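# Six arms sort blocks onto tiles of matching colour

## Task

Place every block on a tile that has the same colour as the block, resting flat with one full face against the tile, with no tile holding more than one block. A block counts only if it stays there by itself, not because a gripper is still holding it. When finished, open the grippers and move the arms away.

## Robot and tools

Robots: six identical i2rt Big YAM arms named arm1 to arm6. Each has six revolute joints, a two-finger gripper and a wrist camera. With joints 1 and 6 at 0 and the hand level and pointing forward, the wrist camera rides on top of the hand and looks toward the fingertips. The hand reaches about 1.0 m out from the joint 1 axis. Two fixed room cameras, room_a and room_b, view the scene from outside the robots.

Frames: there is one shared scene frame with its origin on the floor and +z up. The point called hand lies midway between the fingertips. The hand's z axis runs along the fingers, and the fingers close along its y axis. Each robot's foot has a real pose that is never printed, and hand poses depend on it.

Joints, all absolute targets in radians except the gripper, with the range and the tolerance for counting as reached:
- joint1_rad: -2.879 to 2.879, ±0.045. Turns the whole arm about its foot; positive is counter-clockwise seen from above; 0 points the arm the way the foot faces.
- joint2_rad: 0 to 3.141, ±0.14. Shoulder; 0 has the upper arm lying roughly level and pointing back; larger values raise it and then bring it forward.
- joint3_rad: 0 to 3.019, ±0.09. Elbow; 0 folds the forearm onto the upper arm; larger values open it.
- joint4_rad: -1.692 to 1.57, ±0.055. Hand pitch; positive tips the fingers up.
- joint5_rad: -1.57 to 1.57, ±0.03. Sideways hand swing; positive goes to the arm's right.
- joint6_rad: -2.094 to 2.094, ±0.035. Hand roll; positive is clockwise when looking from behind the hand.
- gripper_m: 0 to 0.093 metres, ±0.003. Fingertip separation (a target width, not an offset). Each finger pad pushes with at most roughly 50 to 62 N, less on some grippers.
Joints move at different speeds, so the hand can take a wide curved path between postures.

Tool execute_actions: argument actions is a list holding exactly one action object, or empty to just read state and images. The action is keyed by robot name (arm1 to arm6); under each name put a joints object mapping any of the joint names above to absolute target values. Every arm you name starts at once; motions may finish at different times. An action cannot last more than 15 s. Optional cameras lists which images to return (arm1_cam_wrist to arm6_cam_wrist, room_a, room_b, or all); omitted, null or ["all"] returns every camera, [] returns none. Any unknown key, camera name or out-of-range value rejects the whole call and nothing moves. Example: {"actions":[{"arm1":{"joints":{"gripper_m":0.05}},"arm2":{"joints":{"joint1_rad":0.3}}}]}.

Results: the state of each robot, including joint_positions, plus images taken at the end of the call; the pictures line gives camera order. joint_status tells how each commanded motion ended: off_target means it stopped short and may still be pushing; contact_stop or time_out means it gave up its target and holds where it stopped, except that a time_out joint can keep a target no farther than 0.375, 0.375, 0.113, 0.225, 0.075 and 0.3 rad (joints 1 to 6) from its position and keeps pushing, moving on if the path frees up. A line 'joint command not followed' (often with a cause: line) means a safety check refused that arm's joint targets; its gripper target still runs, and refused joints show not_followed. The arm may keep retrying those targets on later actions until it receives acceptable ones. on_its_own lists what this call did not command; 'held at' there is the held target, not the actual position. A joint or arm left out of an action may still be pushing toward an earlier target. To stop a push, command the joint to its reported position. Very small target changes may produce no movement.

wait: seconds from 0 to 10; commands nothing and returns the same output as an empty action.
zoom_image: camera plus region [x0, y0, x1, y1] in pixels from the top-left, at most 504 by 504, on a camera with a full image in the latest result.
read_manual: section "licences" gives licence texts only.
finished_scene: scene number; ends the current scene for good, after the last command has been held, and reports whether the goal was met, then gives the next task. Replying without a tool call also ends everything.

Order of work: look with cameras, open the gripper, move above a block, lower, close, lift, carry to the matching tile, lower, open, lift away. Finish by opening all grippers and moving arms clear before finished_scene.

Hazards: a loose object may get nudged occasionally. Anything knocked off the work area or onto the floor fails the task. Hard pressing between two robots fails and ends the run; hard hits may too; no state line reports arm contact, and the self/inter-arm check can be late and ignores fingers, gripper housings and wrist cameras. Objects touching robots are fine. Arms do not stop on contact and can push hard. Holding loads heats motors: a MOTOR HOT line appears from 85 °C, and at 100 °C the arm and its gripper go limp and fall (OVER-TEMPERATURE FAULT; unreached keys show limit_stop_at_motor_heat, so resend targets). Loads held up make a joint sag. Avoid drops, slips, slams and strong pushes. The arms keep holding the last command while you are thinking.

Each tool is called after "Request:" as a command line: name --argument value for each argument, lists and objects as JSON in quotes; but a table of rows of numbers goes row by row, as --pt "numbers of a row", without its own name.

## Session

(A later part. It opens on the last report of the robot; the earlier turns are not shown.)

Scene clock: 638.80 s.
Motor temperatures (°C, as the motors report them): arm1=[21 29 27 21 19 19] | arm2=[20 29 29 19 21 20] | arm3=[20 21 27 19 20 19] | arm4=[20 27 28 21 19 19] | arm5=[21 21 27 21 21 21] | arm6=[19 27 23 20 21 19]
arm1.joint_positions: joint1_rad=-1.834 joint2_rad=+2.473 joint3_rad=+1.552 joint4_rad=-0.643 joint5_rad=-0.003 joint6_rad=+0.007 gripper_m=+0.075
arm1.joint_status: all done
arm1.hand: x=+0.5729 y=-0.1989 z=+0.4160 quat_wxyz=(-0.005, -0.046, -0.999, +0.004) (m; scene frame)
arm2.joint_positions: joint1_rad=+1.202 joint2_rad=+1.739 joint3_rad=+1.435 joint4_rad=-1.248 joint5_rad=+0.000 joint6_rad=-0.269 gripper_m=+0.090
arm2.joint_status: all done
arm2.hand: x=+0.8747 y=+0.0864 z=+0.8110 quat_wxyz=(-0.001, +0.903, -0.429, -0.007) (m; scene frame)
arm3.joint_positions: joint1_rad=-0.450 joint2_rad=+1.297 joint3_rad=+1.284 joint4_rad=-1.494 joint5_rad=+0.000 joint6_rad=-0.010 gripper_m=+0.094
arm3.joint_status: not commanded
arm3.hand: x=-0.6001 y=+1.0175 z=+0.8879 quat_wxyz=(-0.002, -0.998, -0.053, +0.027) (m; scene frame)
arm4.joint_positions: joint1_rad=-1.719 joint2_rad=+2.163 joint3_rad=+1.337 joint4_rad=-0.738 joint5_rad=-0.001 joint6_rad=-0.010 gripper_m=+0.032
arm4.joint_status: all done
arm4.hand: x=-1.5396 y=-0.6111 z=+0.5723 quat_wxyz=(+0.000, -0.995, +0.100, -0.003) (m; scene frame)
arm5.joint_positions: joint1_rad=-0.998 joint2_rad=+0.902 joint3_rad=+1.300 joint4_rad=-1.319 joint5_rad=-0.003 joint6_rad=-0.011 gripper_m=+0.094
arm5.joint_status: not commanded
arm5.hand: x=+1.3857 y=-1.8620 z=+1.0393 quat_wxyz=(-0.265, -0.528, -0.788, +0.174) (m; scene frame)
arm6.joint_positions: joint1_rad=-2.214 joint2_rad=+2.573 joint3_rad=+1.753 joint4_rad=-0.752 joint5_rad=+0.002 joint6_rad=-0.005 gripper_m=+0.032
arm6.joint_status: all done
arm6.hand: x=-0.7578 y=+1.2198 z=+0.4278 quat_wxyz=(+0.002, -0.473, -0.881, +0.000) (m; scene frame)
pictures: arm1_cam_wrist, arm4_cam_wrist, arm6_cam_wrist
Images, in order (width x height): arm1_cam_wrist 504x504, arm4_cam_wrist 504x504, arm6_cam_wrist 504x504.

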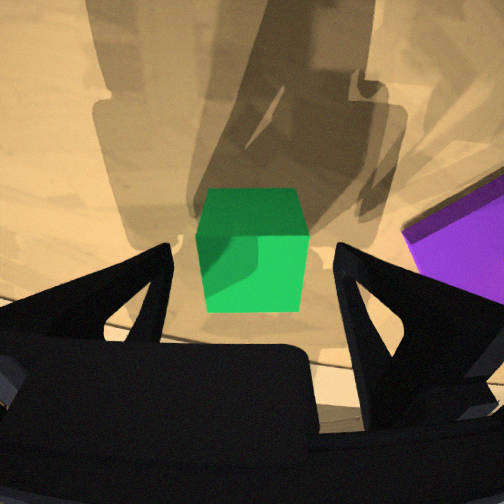

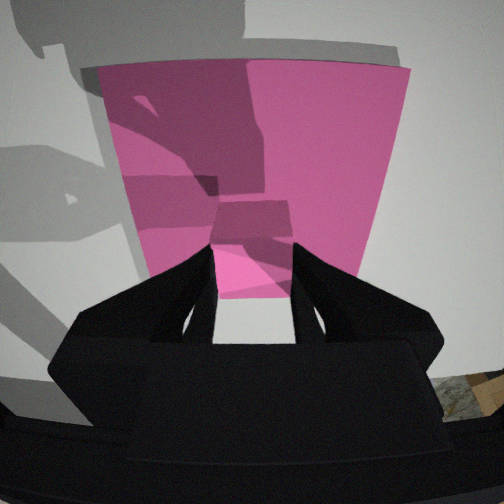

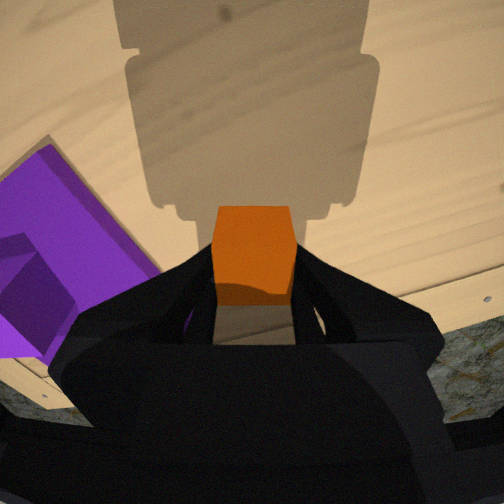

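Request:
execute_actions --actions '[{"arm1": {"joints": {"joint2_rad": 2.32, "joint4_rad": -0.795, "gripper_m": 0.09}}, "arm4": {"joints": {"joint2_rad": 2.2, "joint4_rad": -0.712}}, "arm6": {"joints": {"joint2_rad": 2.62, "joint4_rad": -0.708}}}]' --cameras '["arm1_cam_wrist", "arm4_cam_wrist", "arm6_cam_wrist"]'

Scene clock: 661.97 s.
Motor temperatures (°C, as the motors report them): arm1=[21 29 27 21 19 19] | arm2=[20 28 29 19 21 20] | arm3=[20 21 27 19 20 19] | arm4=[20 27 28 21 19 19] | arm5=[21 21 27 21 21 21] | arm6=[19 27 23 20 21 19]
arm1.joint_positions: joint1_rad=-1.834 joint2_rad=+2.303 joint3_rad=+1.552 joint4_rad=-0.786 joint5_rad=-0.003 joint6_rad=+0.007 gripper_m=+0.090
arm1.joint_status: all done
arm1.hand: x=+0.5918 y=-0.1995 z=+0.5142 quat_wxyz=(-0.018, -0.046, -0.999, +0.005) (m; scene frame)
arm2.joint_positions: joint1_rad=+1.202 joint2_rad=+1.739 joint3_rad=+1.435 joint4_rad=-1.248 joint5_rad=+0.000 joint6_rad=-0.269 gripper_m=+0.090
arm2.joint_status: not commanded
arm2.hand: x=+0.8747 y=+0.0864 z=+0.8110 quat_wxyz=(-0.001, +0.903, -0.429, -0.007) (m; scene frame)
arm3.joint_positions: joint1_rad=-0.450 joint2_rad=+1.297 joint3_rad=+1.284 joint4_rad=-1.494 joint5_rad=+0.000 joint6_rad=-0.010 gripper_m=+0.094
arm3.joint_status: not commanded
arm3.hand: x=-0.6001 y=+1.0175 z=+0.8879 quat_wxyz=(-0.002, -0.998, -0.053, +0.027) (m; scene frame)
arm4.joint_positions: joint1_rad=-1.719 joint2_rad=+2.176 joint3_rad=+1.337 joint4_rad=-0.728 joint5_rad=-0.001 joint6_rad=-0.010 gripper_m=+0.032
arm4.joint_status: all done
arm4.hand: x=-1.5388 y=-0.6113 z=+0.5657 quat_wxyz=(+0.000, -0.995, +0.100, -0.004) (m; scene frame)
arm5.joint_positions: joint1_rad=-0.998 joint2_rad=+0.902 joint3_rad=+1.300 joint4_rad=-1.319 joint5_rad=-0.003 joint6_rad=-0.011 gripper_m=+0.094
arm5.joint_status: not commanded
arm5.hand: x=+1.3857 y=-1.8620 z=+1.0393 quat_wxyz=(-0.265, -0.528, -0.788, +0.174) (m; scene frame)
arm6.joint_positions: joint1_rad=-2.214 joint2_rad=+2.599 joint3_rad=+1.753 joint4_rad=-0.724 joint5_rad=+0.002 joint6_rad=-0.005 gripper_m=+0.032
arm6.joint_status: all done
arm6.hand: x=-0.7595 y=+1.2225 z=+0.4115 quat_wxyz=(+0.001, -0.473, -0.881, +0.000) (m; scene frame)
pictures: arm1_cam_wrist, arm4_cam_wrist, arm6_cam_wrist
Images, in order (width x height): arm1_cam_wrist 504x504, arm4_cam_wrist 504x504, arm6_cam_wrist 504x504.

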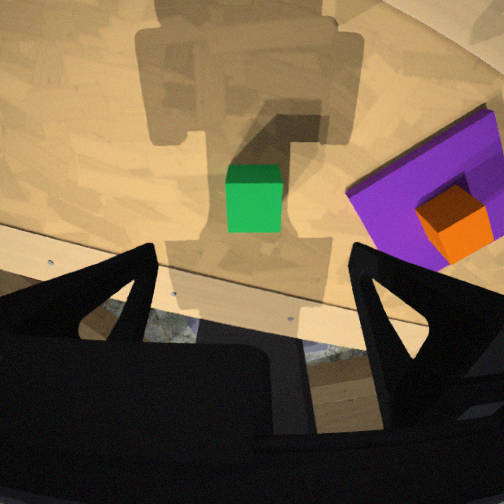

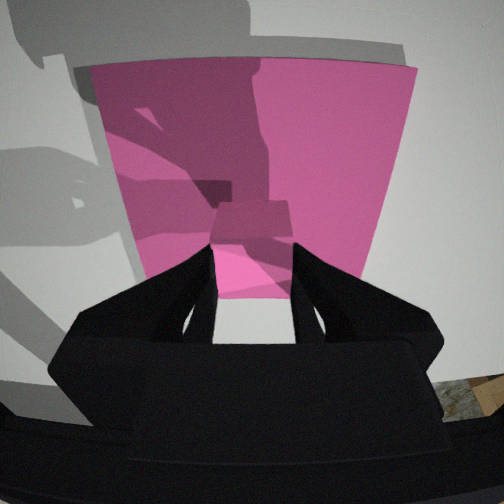

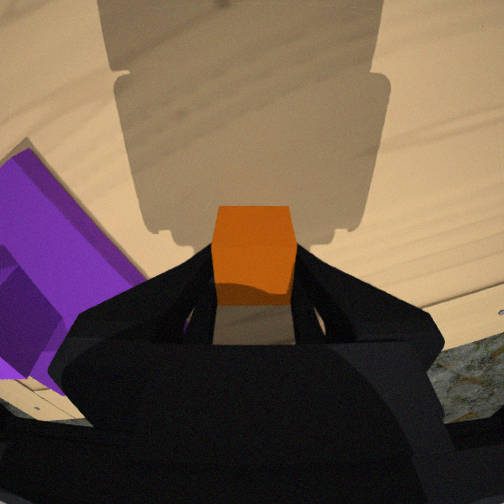

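Request:
execute_actions --actions '[{"arm1": {"joints": {"joint1_rad": -2.108, "joint2_rad": 2.415, "joint4_rad": -0.70, "joint6_rad": 0.70}}, "arm4": {"joints": {"joint2_rad": 2.228, "joint4_rad": -0.684}}, "arm6": {"joints": {"joint2_rad": 2.63, "joint4_rad": -0.70}}}]' --cameras '["arm1_cam_wrist", "arm4_cam_wrist", "arm6_cam_wrist"]'

Scene clock: 690.10 s.
Motor temperatures (°C, as the motors report them): arm1=[21 29 28 21 19 19] | arm2=[20 28 30 19 21 20] | arm3=[20 21 28 19 20 19] | arm4=[20 27 28 21 19 19] | arm5=[21 20 27 21 21 21] | arm6=[19 27 23 20 21 19]
arm1.joint_positions: joint1_rad=-2.104 joint2_rad=+2.401 joint3_rad=+1.553 joint4_rad=-0.707 joint5_rad=+0.000 joint6_rad=+0.691 gripper_m=+0.090
arm1.joint_status: all done
arm1.hand: x=+0.5473 y=-0.3582 z=+0.4592 quat_wxyz=(-0.012, -0.499, -0.866, +0.003) (m; scene frame)
arm2.joint_positions: joint1_rad=+1.202 joint2_rad=+1.739 joint3_rad=+1.435 joint4_rad=-1.248 joint5_rad=+0.000 joint6_rad=-0.269 gripper_m=+0.090
arm2.joint_status: not commanded
arm2.hand: x=+0.8747 y=+0.0864 z=+0.8110 quat_wxyz=(-0.001, +0.903, -0.429, -0.007) (m; scene frame)
arm3.joint_positions: joint1_rad=-0.450 joint2_rad=+1.297 joint3_rad=+1.284 joint4_rad=-1.494 joint5_rad=+0.000 joint6_rad=-0.010 gripper_m=+0.094
arm3.joint_status: not commanded
arm3.hand: x=-0.6001 y=+1.0175 z=+0.8879 quat_wxyz=(-0.002, -0.998, -0.053, +0.027) (m; scene frame)
arm4.joint_positions: joint1_rad=-1.719 joint2_rad=+2.209 joint3_rad=+1.337 joint4_rad=-0.699 joint5_rad=-0.001 joint6_rad=-0.010 gripper_m=+0.032
arm4.joint_status: all done
arm4.hand: x=-1.5368 y=-0.6117 z=+0.5484 quat_wxyz=(+0.000, -0.995, +0.100, -0.006) (m; scene frame)
arm5.joint_positions: joint1_rad=-0.998 joint2_rad=+0.902 joint3_rad=+1.300 joint4_rad=-1.319 joint5_rad=-0.003 joint6_rad=-0.011 gripper_m=+0.094
arm5.joint_status: not commanded
arm5.hand: x=+1.3857 y=-1.8620 z=+1.0393 quat_wxyz=(-0.265, -0.528, -0.788, +0.174) (m; scene frame)
arm6.joint_positions: joint1_rad=-2.214 joint2_rad=+2.599 joint3_rad=+1.753 joint4_rad=-0.721 joint5_rad=+0.002 joint6_rad=-0.005 gripper_m=+0.032
arm6.joint_status: all done
arm6.hand: x=-0.7591 y=+1.2219 z=+0.4115 quat_wxyz=(+0.000, -0.473, -0.881, +0.001) (m; scene frame)
pictures: arm1_cam_wrist, arm4_cam_wrist, arm6_cam_wrist
Images, in order (width x height): arm1_cam_wrist 504x504, arm4_cam_wrist 504x504, arm6_cam_wrist 504x504.

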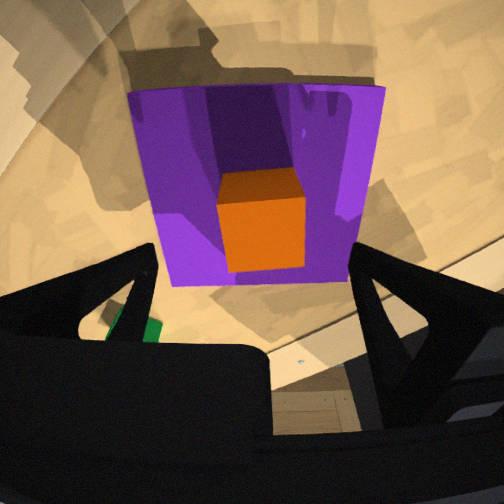

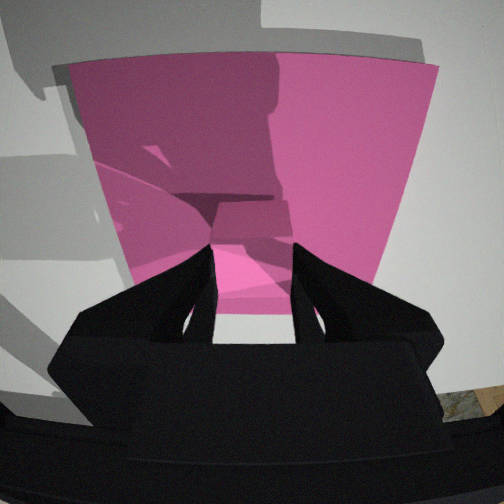

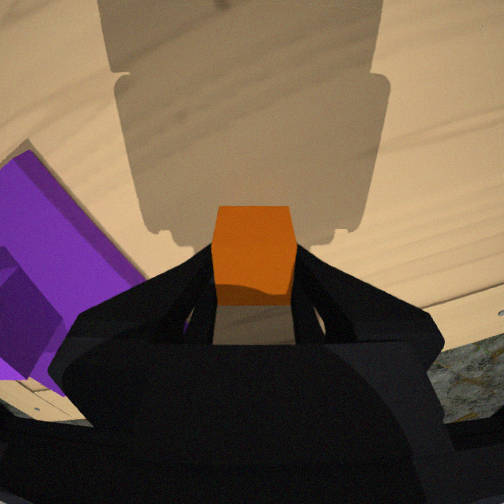

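Request:
execute_actions --actions '[{"arm1": {"joints": {"joint2_rad": 2.485, "joint3_rad": 1.6, "joint4_rad": -0.678, "joint6_rad": 0.6}}, "arm4": {"joints": {"joint2_rad": 2.238}}, "arm6": {"joints": {"joint2_rad": 2.605, "gripper_m": 0.075}}}]' --cameras '["arm1_cam_wrist", "arm4_cam_wrist", "arm6_cam_wrist"]'

Scene clock: 710.07 s.
Motor temperatures (°C, as the motors report them): arm1=[21 29 28 21 19 19] | arm2=[20 28 30 19 21 20] | arm3=[20 21 28 19 20 19] | arm4=[20 27 28 21 19 19] | arm5=[21 20 27 21 21 21] | arm6=[19 27 24 20 21 19]
arm1.joint_positions: joint1_rad=-2.104 joint2_rad=+2.481 joint3_rad=+1.575 joint4_rad=-0.685 joint5_rad=+0.000 joint6_rad=+0.609 gripper_m=+0.090
arm1.joint_status: all done
arm1.hand: x=+0.5378 y=-0.3551 z=+0.4188 quat_wxyz=(+0.006, -0.463, -0.886, +0.006) (m; scene frame)
arm2.joint_positions: joint1_rad=+1.202 joint2_rad=+1.739 joint3_rad=+1.435 joint4_rad=-1.248 joint5_rad=+0.000 joint6_rad=-0.269 gripper_m=+0.090
arm2.joint_status: not commanded
arm2.hand: x=+0.8747 y=+0.0864 z=+0.8110 quat_wxyz=(-0.001, +0.903, -0.429, -0.007) (m; scene frame)
arm3.joint_positions: joint1_rad=-0.450 joint2_rad=+1.297 joint3_rad=+1.284 joint4_rad=-1.494 joint5_rad=+0.000 joint6_rad=-0.010 gripper_m=+0.094
arm3.joint_status: not commanded
arm3.hand: x=-0.6001 y=+1.0175 z=+0.8879 quat_wxyz=(-0.002, -0.998, -0.053, +0.027) (m; scene frame)
arm4.joint_positions: joint1_rad=-1.719 joint2_rad=+2.210 joint3_rad=+1.337 joint4_rad=-0.699 joint5_rad=-0.001 joint6_rad=-0.010 gripper_m=+0.032
arm4.joint_status: all done
arm4.hand: x=-1.5363 y=-0.6118 z=+0.5474 quat_wxyz=(+0.000, -0.995, +0.100, -0.007) (m; scene frame)
arm5.joint_positions: joint1_rad=-0.998 joint2_rad=+0.902 joint3_rad=+1.300 joint4_rad=-1.319 joint5_rad=-0.003 joint6_rad=-0.011 gripper_m=+0.094
arm5.joint_status: not commanded
arm5.hand: x=+1.3857 y=-1.8620 z=+1.0393 quat_wxyz=(-0.265, -0.528, -0.788, +0.174) (m; scene frame)
arm6.joint_positions: joint1_rad=-2.214 joint2_rad=+2.599 joint3_rad=+1.753 joint4_rad=-0.718 joint5_rad=+0.002 joint6_rad=-0.005 gripper_m=+0.075
arm6.joint_status: all done
arm6.hand: x=-0.7587 y=+1.2213 z=+0.4115 quat_wxyz=(-0.001, -0.473, -0.881, +0.001) (m; scene frame)
pictures: arm1_cam_wrist, arm4_cam_wrist, arm6_cam_wrist
Images, in order (width x height): arm1_cam_wrist 504x504, arm4_cam_wrist 504x504, arm6_cam_wrist 504x504.

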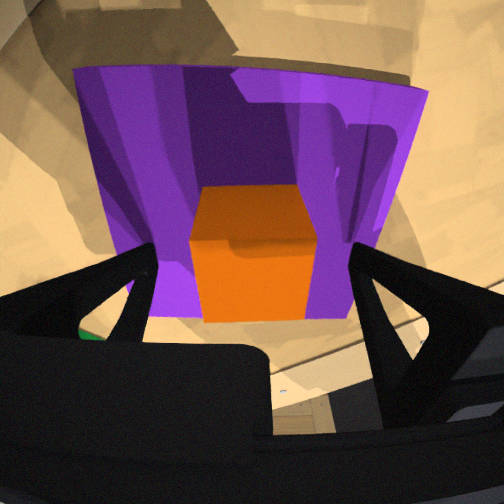

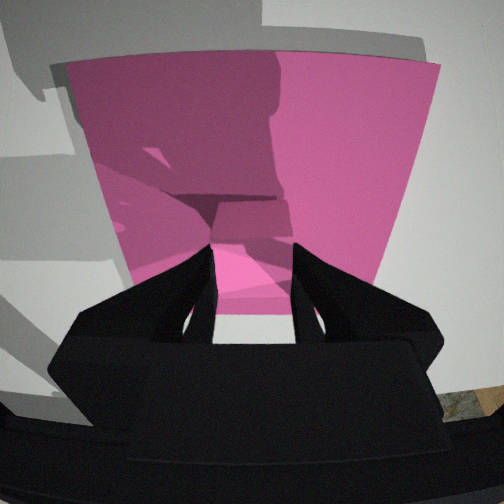

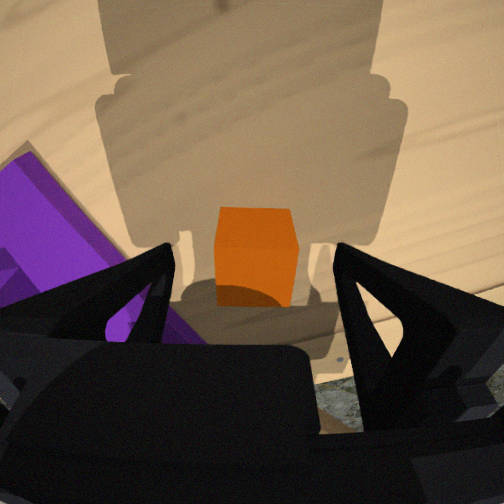

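Request:
execute_actions --actions '[{"arm1": {"joints": {"gripper_m": 0.02}}, "arm3": {"joints": {"joint6_rad": -0.89}}, "arm4": {"joints": {"joint2_rad": 2.243}}, "arm6": {"joints": {"joint2_rad": 1.3, "joint3_rad": 1.3, "joint4_rad": -1.5, "gripper_m": 0.09}}}]' --cameras '["arm1_cam_wrist", "arm4_cam_wrist", "arm6_cam_wrist"]'

Scene clock: 729.93 s.
Motor temperatures (°C, as the motors report them): arm1=[21 29 28 21 19 19] | arm2=[20 28 30 19 21 20] | arm3=[20 21 28 19 20 19] | arm4=[20 27 28 21 19 19] | arm5=[21 20 28 21 21 21] | arm6=[19 27 24 20 21 19]
arm1.joint_positions: joint1_rad=-2.104 joint2_rad=+2.481 joint3_rad=+1.575 joint4_rad=-0.685 joint5_rad=+0.000 joint6_rad=+0.608 gripper_m=+0.037
arm1.joint_status: gripper_m off_target (ended at +0.037, target +0.020)
arm1.hand: x=+0.5378 y=-0.3551 z=+0.4188 quat_wxyz=(+0.006, -0.463, -0.886, +0.006) (m; scene frame)
arm2.joint_positions: joint1_rad=+1.202 joint2_rad=+1.739 joint3_rad=+1.435 joint4_rad=-1.248 joint5_rad=+0.000 joint6_rad=-0.269 gripper_m=+0.090
arm2.joint_status: not commanded
arm2.hand: x=+0.8747 y=+0.0864 z=+0.8110 quat_wxyz=(-0.001, +0.903, -0.429, -0.007) (m; scene frame)
arm3.joint_positions: joint1_rad=-0.450 joint2_rad=+1.297 joint3_rad=+1.284 joint4_rad=-1.494 joint5_rad=+0.000 joint6_rad=-0.878 gripper_m=+0.094
arm3.joint_status: all done
arm3.hand: x=-0.6001 y=+1.0175 z=+0.8879 quat_wxyz=(+0.009, -0.883, -0.468, +0.025) (m; scene frame)
arm4.joint_positions: joint1_rad=-1.719 joint2_rad=+2.217 joint3_rad=+1.337 joint4_rad=-0.699 joint5_rad=-0.001 joint6_rad=-0.010 gripper_m=+0.032
arm4.joint_status: all done
arm4.hand: x=-1.5345 y=-0.6122 z=+0.5441 quat_wxyz=(-0.001, -0.995, +0.100, -0.010) (m; scene frame)
arm5.joint_positions: joint1_rad=-0.998 joint2_rad=+0.902 joint3_rad=+1.300 joint4_rad=-1.319 joint5_rad=-0.003 joint6_rad=-0.011 gripper_m=+0.094
arm5.joint_status: not commanded
arm5.hand: x=+1.3857 y=-1.8620 z=+1.0393 quat_wxyz=(-0.265, -0.528, -0.788, +0.174) (m; scene frame)
arm6.joint_positions: joint1_rad=-2.214 joint2_rad=+1.299 joint3_rad=+1.298 joint4_rad=-1.485 joint5_rad=+0.002 joint6_rad=-0.005 gripper_m=+0.090
arm6.joint_status: all done
arm6.hand: x=-0.8936 y=+1.4268 z=+0.9447 quat_wxyz=(-0.035, -0.473, -0.880, +0.020) (m; scene frame)
pictures: arm1_cam_wrist, arm4_cam_wrist, arm6_cam_wrist
Images, in order (width x height): arm1_cam_wrist 504x504, arm4_cam_wrist 504x504, arm6_cam_wrist 504x504.

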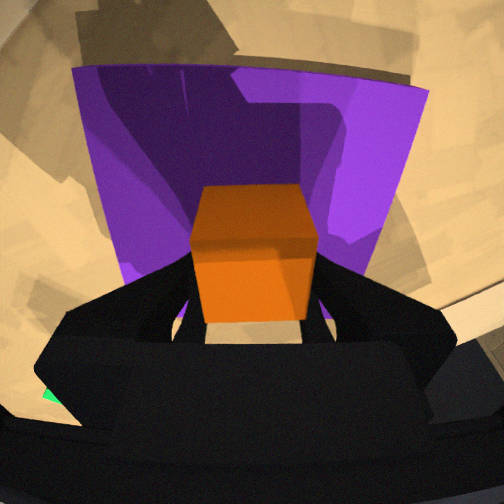

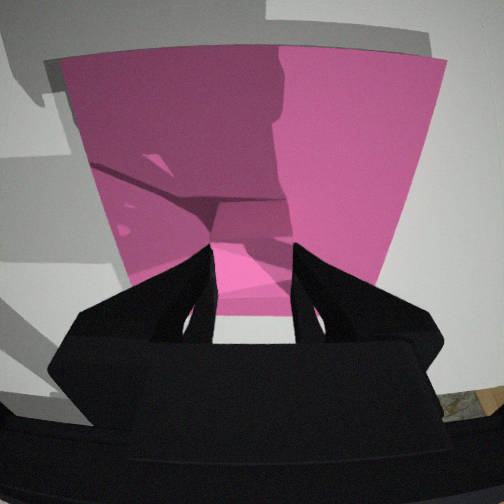

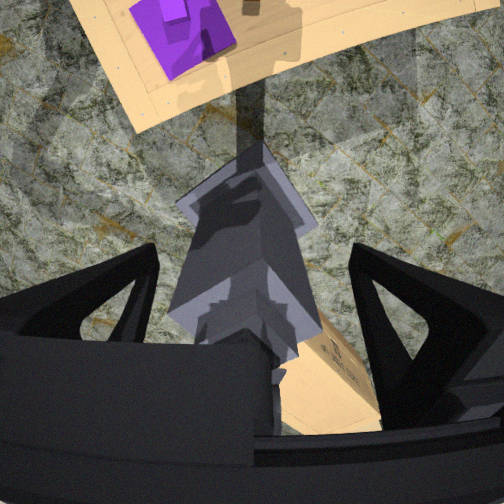

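Request:
execute_actions --actions '[{"arm1": {"joints": {"joint1_rad": -1.2, "joint2_rad": 1.95, "joint4_rad": -1.19, "joint6_rad": 0.0, "gripper_m": 0.02}}, "arm3": {"joints": {"joint1_rad": -0.853, "joint2_rad": 2.275, "joint3_rad": 1.42, "joint4_rad": -0.69}}, "arm4": {"joints": {"joint2_rad": 2.22, "gripper_m": 0.075}}, "arm6": {"joints": {"joint1_rad": -2.8}}}]' --cameras '["arm1_cam_wrist", "arm3_cam_wrist", "arm4_cam_wrist"]'

Scene clock: 761.70 s.
Motor temperatures (°C, as the motors report them): arm1=[21 30 28 21 19 19] | arm2=[20 28 31 19 21 20] | arm3=[20 21 28 19 20 19] | arm4=[20 27 28 21 19 19] | arm5=[21 20 28 21 21 21] | arm6=[19 25 25 20 21 19]
arm1.joint_positions: joint1_rad=-1.199 joint2_rad=+1.952 joint3_rad=+1.597 joint4_rad=-1.182 joint5_rad=-0.003 joint6_rad=+0.009 gripper_m=+0.037
arm1.joint_status: gripper_m off_target (ended at +0.037, target +0.020); the others done
arm1.hand: x=+0.4855 y=+0.1648 z=+0.7279 quat_wxyz=(-0.016, +0.268, -0.963, +0.000) (m; scene frame)
arm2.joint_positions: joint1_rad=+1.202 joint2_rad=+1.739 joint3_rad=+1.435 joint4_rad=-1.248 joint5_rad=+0.000 joint6_rad=-0.269 gripper_m=+0.090
arm2.joint_status: not commanded
arm2.hand: x=+0.8747 y=+0.0864 z=+0.8110 quat_wxyz=(-0.001, +0.903, -0.429, -0.007) (m; scene frame)
arm3.joint_positions: joint1_rad=-0.857 joint2_rad=+2.298 joint3_rad=+1.402 joint4_rad=-0.699 joint5_rad=+0.000 joint6_rad=-0.880 gripper_m=+0.094
arm3.joint_status: all done
arm3.hand: x=-0.7452 y=+1.2243 z=+0.4472 quat_wxyz=(-0.009, -0.960, -0.281, -0.015) (m; scene frame)
arm4.joint_positions: joint1_rad=-1.719 joint2_rad=+2.217 joint3_rad=+1.337 joint4_rad=-0.699 joint5_rad=-0.001 joint6_rad=-0.010 gripper_m=+0.075
arm4.joint_status: all done
arm4.hand: x=-1.5345 y=-0.6122 z=+0.5441 quat_wxyz=(-0.001, -0.995, +0.100, -0.010) (m; scene frame)
arm5.joint_positions: joint1_rad=-0.998 joint2_rad=+0.902 joint3_rad=+1.300 joint4_rad=-1.319 joint5_rad=-0.003 joint6_rad=-0.011 gripper_m=+0.094
arm5.joint_status: not commanded
arm5.hand: x=+1.3857 y=-1.8620 z=+1.0393 quat_wxyz=(-0.265, -0.528, -0.788, +0.174) (m; scene frame)
arm6.joint_positions: joint1_rad=-2.802 joint2_rad=+1.299 joint3_rad=+1.298 joint4_rad=-1.485 joint5_rad=+0.000 joint6_rad=-0.005 gripper_m=+0.090
arm6.joint_status: all done
arm6.hand: x=-1.1093 y=+1.3638 z=+0.9447 quat_wxyz=(-0.028, -0.708, -0.705, +0.030) (m; scene frame)
pictures: arm1_cam_wrist, arm3_cam_wrist, arm4_cam_wrist
Images, in order (width x height): arm1_cam_wrist 504x504, arm3_cam_wrist 504x504, arm4_cam_wrist 504x504.

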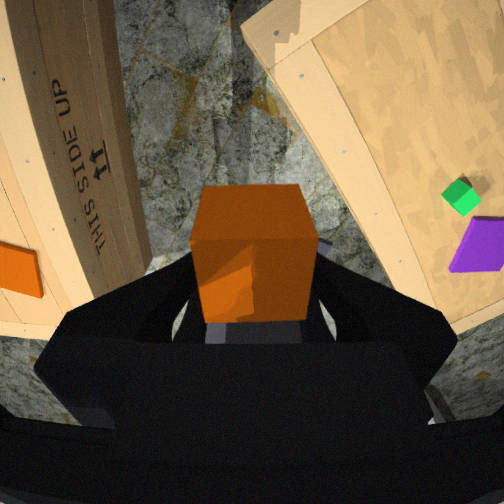

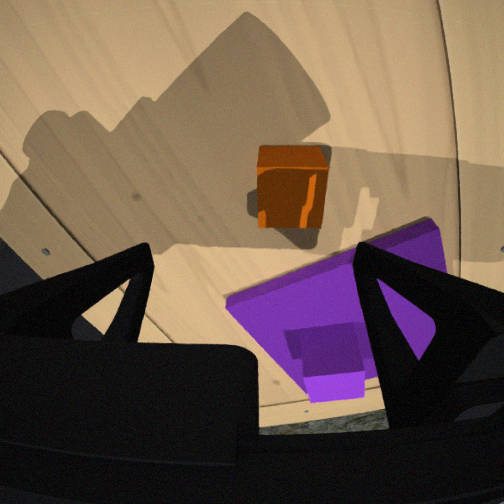

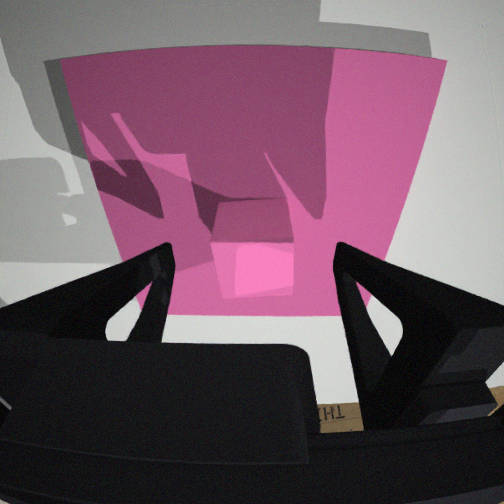

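Request:
execute_actions --actions '[{"arm1": {"joints": {"joint1_rad": 1.92, "gripper_m": 0.02}}, "arm2": {"joints": {"joint1_rad": 2.003, "joint2_rad": 2.315, "joint3_rad": 1.37, "joint4_rad": -0.6}}, "arm3": {"joints": {"joint1_rad": -0.87, "joint2_rad": 2.425, "joint3_rad": 1.5, "joint4_rad": -0.627}}, "arm4": {"joints": {"joint2_rad": 1.3, "joint3_rad": 1.3, "joint4_rad": -1.5, "gripper_m": 0.09}}}]' --cameras '["arm1_cam_wrist", "arm2_cam_wrist", "arm3_cam_wrist", "arm4_cam_wrist"]'

Scene clock: 783.47 s.
Motor temperatures (°C, as the motors report them): arm1=[21 30 29 21 19 19] | arm2=[20 28 30 19 21 20] | arm3=[20 23 26 19 20 19] | arm4=[20 27 28 21 19 19] | arm5=[21 20 28 21 21 21] | arm6=[19 25 25 20 21 19]
arm1.joint_positions: joint1_rad=+1.927 joint2_rad=+1.952 joint3_rad=+1.597 joint4_rad=-1.182 joint5_rad=-0.001 joint6_rad=+0.006 gripper_m=+0.037
arm1.joint_status: gripper_m off_target (ended at +0.037, target +0.020); the others done
arm1.hand: x=-0.5288 y=-0.4468 z=+0.7321 quat_wxyz=(+0.011, +0.965, +0.261, -0.016) (m; scene frame)
arm2.joint_positions: joint1_rad=+2.012 joint2_rad=+2.329 joint3_rad=+1.363 joint4_rad=-0.614 joint5_rad=-0.001 joint6_rad=-0.267 gripper_m=+0.090
arm2.joint_status: all done
arm2.hand: x=+0.5694 y=-0.2081 z=+0.4812 quat_wxyz=(+0.007, +0.999, -0.040, +0.002) (m; scene frame)
arm3.joint_positions: joint1_rad=-0.862 joint2_rad=+2.425 joint3_rad=+1.491 joint4_rad=-0.629 joint5_rad=+0.001 joint6_rad=-0.882 gripper_m=+0.094
arm3.joint_status: all done
arm3.hand: x=-0.7669 y=+1.2343 z=+0.3979 quat_wxyz=(+0.001, -0.960, -0.280, -0.002) (m; scene frame)
arm4.joint_positions: joint1_rad=-1.719 joint2_rad=+1.285 joint3_rad=+1.301 joint4_rad=-1.485 joint5_rad=-0.001 joint6_rad=-0.010 gripper_m=+0.090
arm4.joint_status: all done
arm4.hand: x=-1.3849 y=-0.6448 z=+0.9688 quat_wxyz=(+0.005, -0.994, +0.100, +0.044) (m; scene frame)
arm5.joint_positions: joint1_rad=-0.998 joint2_rad=+0.902 joint3_rad=+1.300 joint4_rad=-1.319 joint5_rad=-0.003 joint6_rad=-0.011 gripper_m=+0.094
arm5.joint_status: not commanded
arm5.hand: x=+1.3857 y=-1.8620 z=+1.0393 quat_wxyz=(-0.265, -0.528, -0.788, +0.174) (m; scene frame)
arm6.joint_positions: joint1_rad=-2.802 joint2_rad=+1.299 joint3_rad=+1.298 joint4_rad=-1.485 joint5_rad=+0.000 joint6_rad=-0.005 gripper_m=+0.090
arm6.joint_status: not commanded
arm6.hand: x=-1.1093 y=+1.3638 z=+0.9447 quat_wxyz=(-0.028, -0.708, -0.705, +0.030) (m; scene frame)
pictures: arm1_cam_wrist, arm2_cam_wrist, arm3_cam_wrist, arm4_cam_wrist
Images, in order (width x height): arm1_cam_wrist 504x504, arm2_cam_wrist 504x504, arm3_cam_wrist 504x504, arm4_cam_wrist 504x504.

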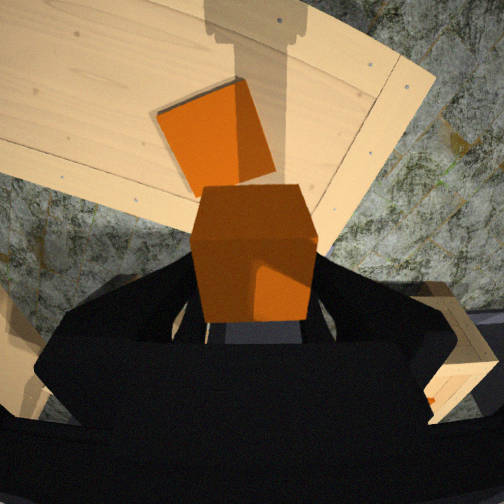

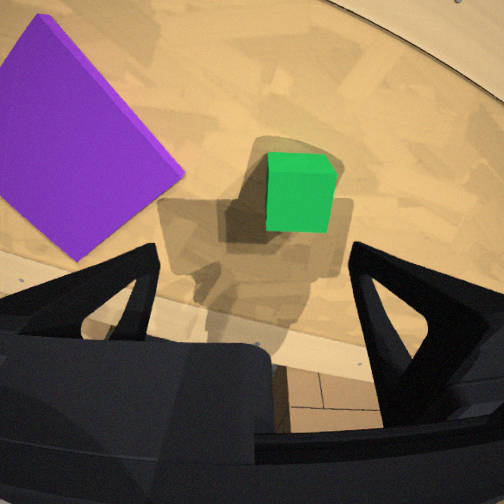

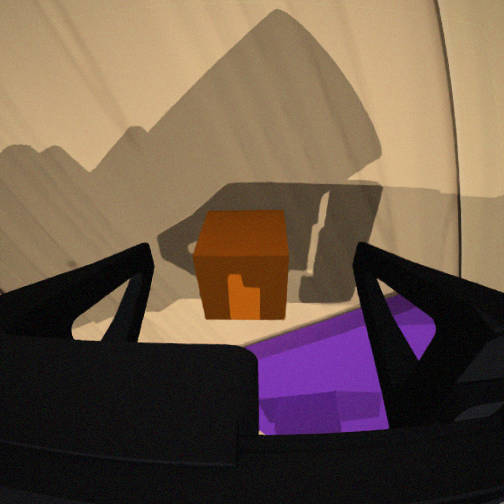

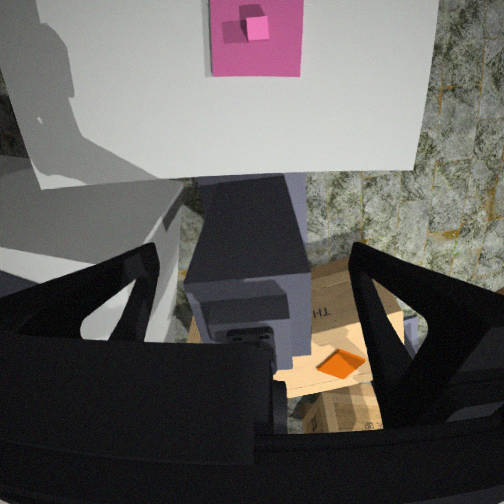

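Request:
execute_actions --actions '[{"arm1": {"joints": {"joint1_rad": 2.015, "joint2_rad": 2.315, "joint3_rad": 1.435, "joint4_rad": -0.67, "joint6_rad": -0.25, "gripper_m": 0.02}}, "arm2": {"joints": {"joint1_rad": 1.957, "joint2_rad": 2.492, "joint3_rad": 1.443, "joint4_rad": -0.5, "joint6_rad": -0.32}}, "arm3": {"joints": {"gripper_m": 0.015}}}]' --cameras '["arm1_cam_wrist", "arm2_cam_wrist", "arm3_cam_wrist"]'

Scene clock: 803.87 s.
Motor temperatures (°C, as the motors report them): arm1=[21 29 29 21 19 19] | arm2=[20 29 29 19 21 20] | arm3=[20 23 25 19 20 19] | arm4=[20 26 29 21 19 19] | arm5=[21 20 28 21 21 21] | arm6=[19 24 25 20 21 19]
arm1.joint_positions: joint1_rad=+2.023 joint2_rad=+2.312 joint3_rad=+1.412 joint4_rad=-0.678 joint5_rad=-0.001 joint6_rad=-0.241 gripper_m=+0.037
arm1.joint_status: gripper_m off_target (ended at +0.037, target +0.020); the others done
arm1.hand: x=-0.4735 y=-0.4797 z=+0.4735 quat_wxyz=(+0.005, +0.906, +0.422, +0.003) (m; scene frame)
arm2.joint_positions: joint1_rad=+1.958 joint2_rad=+2.498 joint3_rad=+1.431 joint4_rad=-0.509 joint5_rad=-0.001 joint6_rad=-0.311 gripper_m=+0.090
arm2.joint_status: all done
arm2.hand: x=+0.5781 y=-0.1805 z=+0.4051 quat_wxyz=(+0.006, +0.999, -0.045, +0.001) (m; scene frame)
arm3.joint_positions: joint1_rad=-0.862 joint2_rad=+2.425 joint3_rad=+1.491 joint4_rad=-0.629 joint5_rad=+0.001 joint6_rad=-0.882 gripper_m=+0.031
arm3.joint_status: gripper_m off_target (ended at +0.031, target +0.015)
arm3.hand: x=-0.7669 y=+1.2342 z=+0.3979 quat_wxyz=(+0.001, -0.960, -0.280, -0.002) (m; scene frame)
arm4.joint_positions: joint1_rad=-1.719 joint2_rad=+1.285 joint3_rad=+1.301 joint4_rad=-1.485 joint5_rad=-0.001 joint6_rad=-0.010 gripper_m=+0.090
arm4.joint_status: not commanded
arm4.hand: x=-1.3849 y=-0.6448 z=+0.9688 quat_wxyz=(+0.005, -0.994, +0.100, +0.044) (m; scene frame)
arm5.joint_positions: joint1_rad=-0.998 joint2_rad=+0.902 joint3_rad=+1.300 joint4_rad=-1.319 joint5_rad=-0.003 joint6_rad=-0.011 gripper_m=+0.094
arm5.joint_status: not commanded
arm5.hand: x=+1.3857 y=-1.8620 z=+1.0393 quat_wxyz=(-0.265, -0.528, -0.788, +0.174) (m; scene frame)
arm6.joint_positions: joint1_rad=-2.802 joint2_rad=+1.299 joint3_rad=+1.298 joint4_rad=-1.485 joint5_rad=+0.000 joint6_rad=-0.005 gripper_m=+0.090
arm6.joint_status: not commanded
arm6.hand: x=-1.1093 y=+1.3638 z=+0.9447 quat_wxyz=(-0.028, -0.708, -0.705, +0.030) (m; scene frame)
pictures: arm1_cam_wrist, arm2_cam_wrist, arm3_cam_wrist
Images, in order (width x height): arm1_cam_wrist 504x504, arm2_cam_wrist 504x504, arm3_cam_wrist 504x504.

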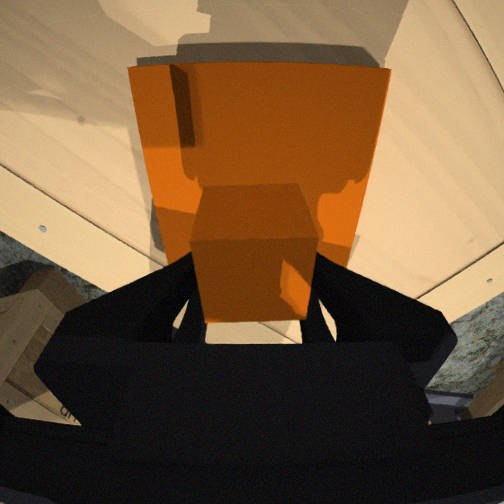

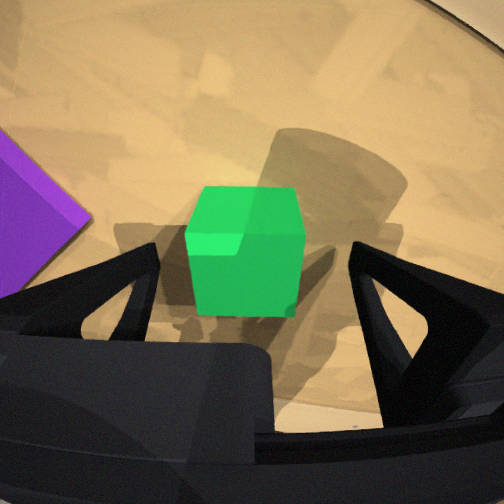

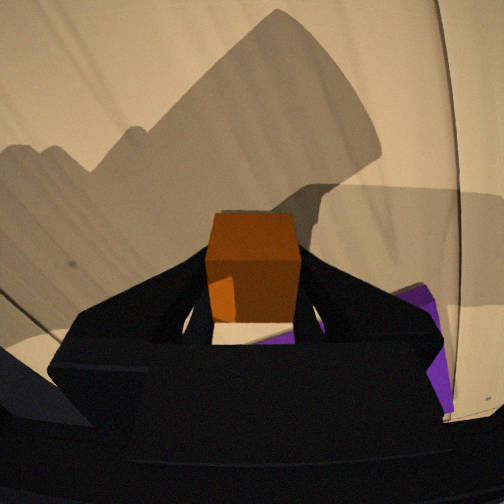

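Request:
execute_actions --actions '[{"arm1": {"joints": {"joint2_rad": 2.397, "joint4_rad": -0.585, "gripper_m": 0.02}}, "arm2": {"joints": {"gripper_m": 0.02}}, "arm3": {"joints": {"joint1_rad": 1.372, "joint2_rad": 2.29, "joint3_rad": 1.6, "joint4_rad": -0.86, "joint6_rad": 0.0, "gripper_m": 0.015}}}]' --cameras '["arm1_cam_wrist", "arm2_cam_wrist", "arm3_cam_wrist"]'

Scene clock: 820.57 s.
Motor temperatures (°C, as the motors report them): arm1=[21 30 29 21 19 19] | arm2=[20 29 28 19 21 20] | arm3=[20 23 25 19 20 19] | arm4=[20 25 30 21 19 19] | arm5=[21 20 28 21 21 21] | arm6=[19 24 25 20 21 19]
arm1.joint_positions: joint1_rad=+2.023 joint2_rad=+2.402 joint3_rad=+1.412 joint4_rad=-0.595 joint5_rad=-0.001 joint6_rad=-0.242 gripper_m=+0.037
arm1.joint_status: gripper_m off_target (ended at +0.037, target +0.020); the others done
arm1.hand: x=-0.4654 y=-0.4744 z=+0.4247 quat_wxyz=(+0.005, +0.906, +0.423, +0.006) (m; scene frame)
arm2.joint_positions: joint1_rad=+1.958 joint2_rad=+2.498 joint3_rad=+1.431 joint4_rad=-0.509 joint5_rad=-0.001 joint6_rad=-0.311 gripper_m=+0.038
arm2.joint_status: gripper_m off_target (ended at +0.038, target +0.020)
arm2.hand: x=+0.5781 y=-0.1805 z=+0.4051 quat_wxyz=(+0.006, +0.999, -0.045, +0.001) (m; scene frame)
arm3.joint_positions: joint1_rad=+1.375 joint2_rad=+2.283 joint3_rad=+1.595 joint4_rad=-0.853 joint5_rad=+0.000 joint6_rad=-0.012 gripper_m=+0.031
arm3.joint_status: gripper_m off_target (ended at +0.031, target +0.015); the others done
arm3.hand: x=-0.0018 y=+0.4687 z=+0.5154 quat_wxyz=(-0.017, -0.568, -0.823, +0.006) (m; scene frame)
arm4.joint_positions: joint1_rad=-1.719 joint2_rad=+1.285 joint3_rad=+1.301 joint4_rad=-1.485 joint5_rad=-0.001 joint6_rad=-0.010 gripper_m=+0.090
arm4.joint_status: not commanded
arm4.hand: x=-1.3849 y=-0.6448 z=+0.9688 quat_wxyz=(+0.005, -0.994, +0.100, +0.044) (m; scene frame)
arm5.joint_positions: joint1_rad=-0.998 joint2_rad=+0.902 joint3_rad=+1.300 joint4_rad=-1.319 joint5_rad=-0.003 joint6_rad=-0.011 gripper_m=+0.094
arm5.joint_status: not commanded
arm5.hand: x=+1.3857 y=-1.8620 z=+1.0393 quat_wxyz=(-0.265, -0.528, -0.788, +0.174) (m; scene frame)
arm6.joint_positions: joint1_rad=-2.802 joint2_rad=+1.299 joint3_rad=+1.298 joint4_rad=-1.485 joint5_rad=+0.000 joint6_rad=-0.005 gripper_m=+0.090
arm6.joint_status: not commanded
arm6.hand: x=-1.1093 y=+1.3638 z=+0.9447 quat_wxyz=(-0.028, -0.708, -0.705, +0.030) (m; scene frame)
pictures: arm1_cam_wrist, arm2_cam_wrist, arm3_cam_wrist
Images, in order (width x height): arm1_cam_wrist 504x504, arm2_cam_wrist 504x504, arm3_cam_wrist 504x504.

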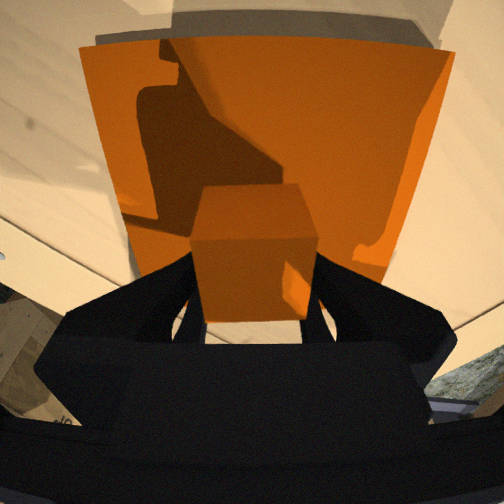

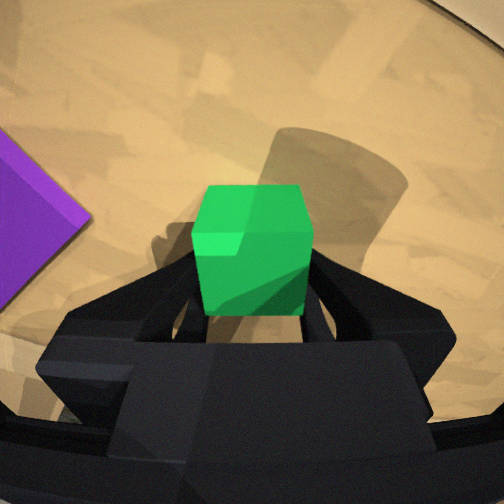

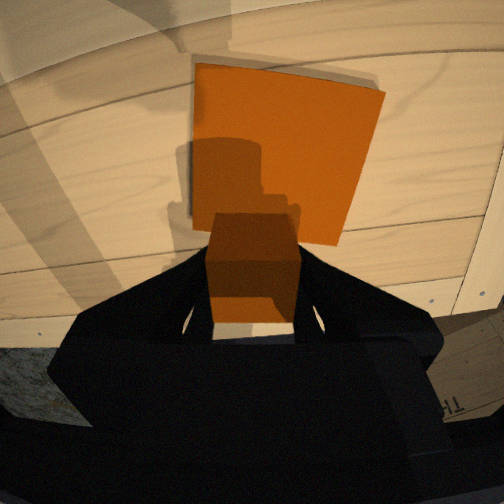

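Request:
execute_actions --actions '[{"arm1": {"joints": {"joint2_rad": 2.43, "joint4_rad": -0.57, "gripper_m": 0.02}}, "arm2": {"joints": {"joint1_rad": -2.37, "joint2_rad": 1.87, "joint3_rad": 1.545, "joint4_rad": -1.23, "joint6_rad": 0.0, "gripper_m": 0.02}}, "arm3": {"joints": {"joint1_rad": 1.34, "joint2_rad": 2.455, "joint3_rad": 1.668, "joint4_rad": -0.775, "joint6_rad": 0.1, "gripper_m": 0.015}}}]' --cameras '["arm1_cam_wrist", "arm2_cam_wrist", "arm3_cam_wrist"]'

Scene clock: 843.30 s.
Motor temperatures (°C, as the motors report them): arm1=[21 30 28 21 19 19] | arm2=[20 30 28 19 21 20] | arm3=[20 24 25 19 20 19] | arm4=[20 25 30 21 19 19] | arm5=[21 20 28 21 21 21] | arm6=[19 24 25 20 21 19]
arm1.joint_positions: joint1_rad=+2.023 joint2_rad=+2.415 joint3_rad=+1.412 joint4_rad=-0.580 joint5_rad=-0.001 joint6_rad=-0.242 gripper_m=+0.037
arm1.joint_status: gripper_m off_target (ended at +0.037, target +0.020); the others done
arm1.hand: x=-0.4647 y=-0.4740 z=+0.4180 quat_wxyz=(+0.005, +0.906, +0.423, +0.005) (m; scene frame)
arm2.joint_positions: joint1_rad=-2.378 joint2_rad=+1.869 joint3_rad=+1.546 joint4_rad=-1.216 joint5_rad=+0.001 joint6_rad=-0.007 gripper_m=+0.038
arm2.joint_status: gripper_m off_target (ended at +0.038, target +0.020); the others done
arm2.hand: x=+1.0702 y=-0.9586 z=+0.7930 quat_wxyz=(-0.012, -0.713, -0.701, +0.016) (m; scene frame)
arm3.joint_positions: joint1_rad=+1.341 joint2_rad=+2.474 joint3_rad=+1.649 joint4_rad=-0.779 joint5_rad=+0.000 joint6_rad=+0.088 gripper_m=+0.031
arm3.joint_status: gripper_m off_target (ended at +0.031, target +0.015); the others done
arm3.hand: x=-0.0244 y=+0.4720 z=+0.4159 quat_wxyz=(+0.010, -0.621, -0.783, -0.012) (m; scene frame)
arm4.joint_positions: joint1_rad=-1.719 joint2_rad=+1.285 joint3_rad=+1.301 joint4_rad=-1.485 joint5_rad=-0.001 joint6_rad=-0.010 gripper_m=+0.090
arm4.joint_status: not commanded
arm4.hand: x=-1.3849 y=-0.6448 z=+0.9688 quat_wxyz=(+0.005, -0.994, +0.100, +0.044) (m; scene frame)
arm5.joint_positions: joint1_rad=-0.998 joint2_rad=+0.902 joint3_rad=+1.300 joint4_rad=-1.319 joint5_rad=-0.003 joint6_rad=-0.011 gripper_m=+0.094
arm5.joint_status: not commanded
arm5.hand: x=+1.3857 y=-1.8620 z=+1.0393 quat_wxyz=(-0.265, -0.528, -0.788, +0.174) (m; scene frame)
arm6.joint_positions: joint1_rad=-2.802 joint2_rad=+1.299 joint3_rad=+1.298 joint4_rad=-1.485 joint5_rad=+0.000 joint6_rad=-0.005 gripper_m=+0.090
arm6.joint_status: not commanded
arm6.hand: x=-1.1093 y=+1.3638 z=+0.9447 quat_wxyz=(-0.028, -0.708, -0.705, +0.030) (m; scene frame)
pictures: arm1_cam_wrist, arm2_cam_wrist, arm3_cam_wrist
Images, in order (width x height): arm1_cam_wrist 504x504, arm2_cam_wrist 504x504, arm3_cam_wrist 504x504.

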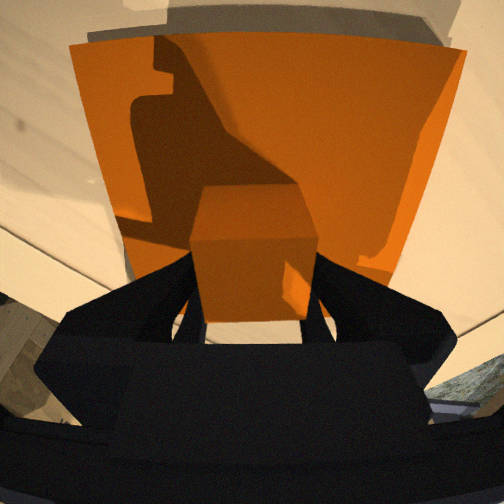

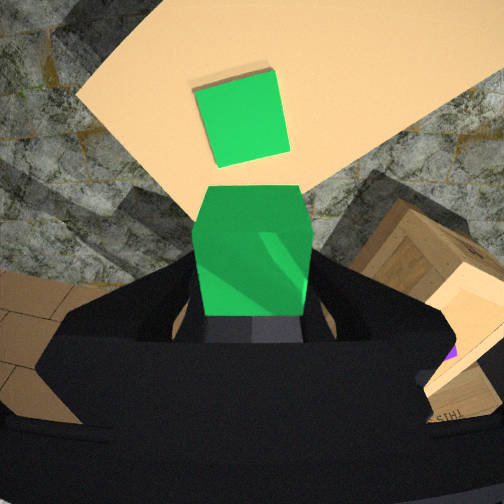

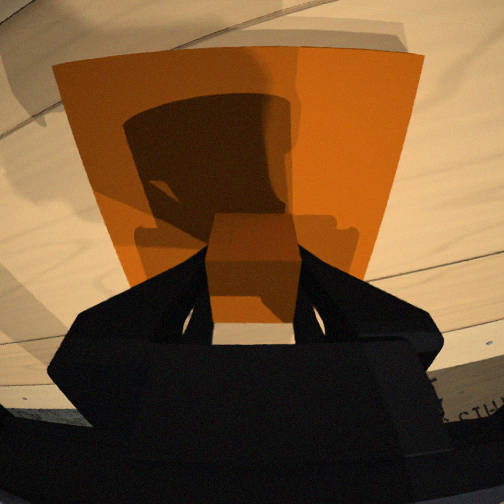

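Request:
execute_actions --actions '[{"arm1": {"joints": {"joint2_rad": 2.418, "gripper_m": 0.075}}, "arm2": {"joints": {"joint1_rad": -2.345, "joint2_rad": 2.448, "joint3_rad": 1.445, "joint4_rad": -0.535, "joint6_rad": -0.22, "gripper_m": 0.02}}, "arm3": {"joints": {"joint2_rad": 2.497, "joint4_rad": -0.742, "gripper_m": 0.015}}}]' --cameras '["arm1_cam_wrist", "arm2_cam_wrist", "arm3_cam_wrist"]'

Scene clock: 858.80 s.
Motor temperatures (°C, as the motors report them): arm1=[21 30 28 21 19 19] | arm2=[20 29 29 19 21 20] | arm3=[20 24 26 19 20 19] | arm4=[20 25 30 21 19 19] | arm5=[21 20 28 21 21 21] | arm6=[19 24 25 20 21 19]
arm1.joint_positions: joint1_rad=+2.023 joint2_rad=+2.415 joint3_rad=+1.412 joint4_rad=-0.580 joint5_rad=-0.001 joint6_rad=-0.242 gripper_m=+0.075
arm1.joint_status: all done
arm1.hand: x=-0.4647 y=-0.4740 z=+0.4180 quat_wxyz=(+0.005, +0.906, +0.423, +0.005) (m; scene frame)
arm2.joint_positions: joint1_rad=-2.353 joint2_rad=+2.475 joint3_rad=+1.427 joint4_rad=-0.550 joint5_rad=+0.001 joint6_rad=-0.210 gripper_m=+0.038
arm2.joint_status: gripper_m off_target (ended at +0.038, target +0.020); the others done
arm2.hand: x=+1.0830 y=-0.9399 z=+0.4218 quat_wxyz=(+0.007, -0.629, -0.778, -0.005) (m; scene frame)
arm3.joint_positions: joint1_rad=+1.341 joint2_rad=+2.483 joint3_rad=+1.649 joint4_rad=-0.748 joint5_rad=+0.000 joint6_rad=+0.088 gripper_m=+0.031
arm3.joint_status: gripper_m off_target (ended at +0.031, target +0.015); the others done
arm3.hand: x=-0.0230 y=+0.4677 z=+0.4104 quat_wxyz=(+0.001, -0.622, -0.783, -0.006) (m; scene frame)
arm4.joint_positions: joint1_rad=-1.719 joint2_rad=+1.285 joint3_rad=+1.301 joint4_rad=-1.485 joint5_rad=-0.001 joint6_rad=-0.010 gripper_m=+0.090
arm4.joint_status: not commanded
arm4.hand: x=-1.3849 y=-0.6448 z=+0.9688 quat_wxyz=(+0.005, -0.994, +0.100, +0.044) (m; scene frame)
arm5.joint_positions: joint1_rad=-0.998 joint2_rad=+0.902 joint3_rad=+1.300 joint4_rad=-1.319 joint5_rad=-0.003 joint6_rad=-0.011 gripper_m=+0.094
arm5.joint_status: not commanded
arm5.hand: x=+1.3857 y=-1.8620 z=+1.0393 quat_wxyz=(-0.265, -0.528, -0.788, +0.174) (m; scene frame)
arm6.joint_positions: joint1_rad=-2.802 joint2_rad=+1.299 joint3_rad=+1.298 joint4_rad=-1.485 joint5_rad=+0.000 joint6_rad=-0.005 gripper_m=+0.090
arm6.joint_status: not commanded
arm6.hand: x=-1.1093 y=+1.3638 z=+0.9447 quat_wxyz=(-0.028, -0.708, -0.705, +0.030) (m; scene frame)
pictures: arm1_cam_wrist, arm2_cam_wrist, arm3_cam_wrist
Images, in order (width x height): arm1_cam_wrist 504x504, arm2_cam_wrist 504x504, arm3_cam_wrist 504x504.

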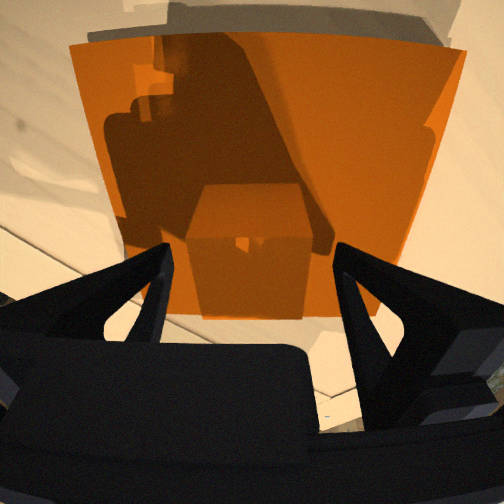

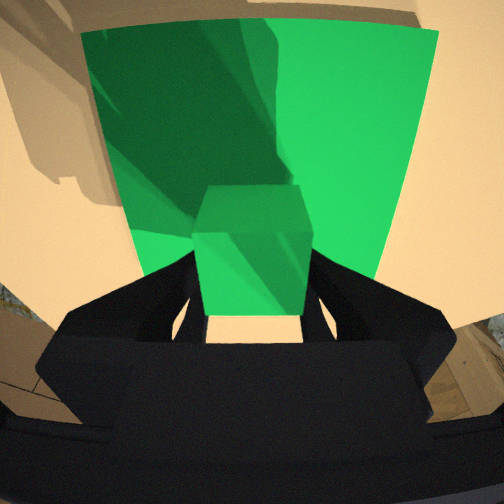

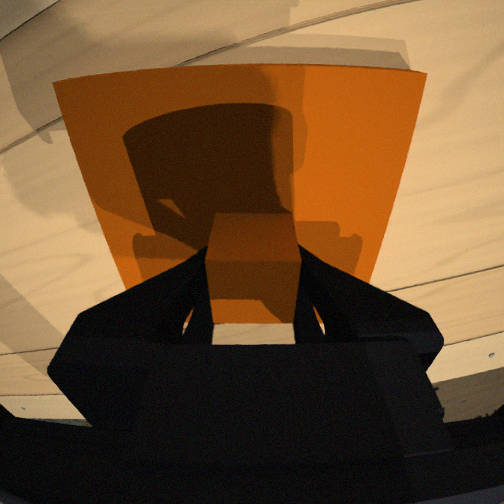

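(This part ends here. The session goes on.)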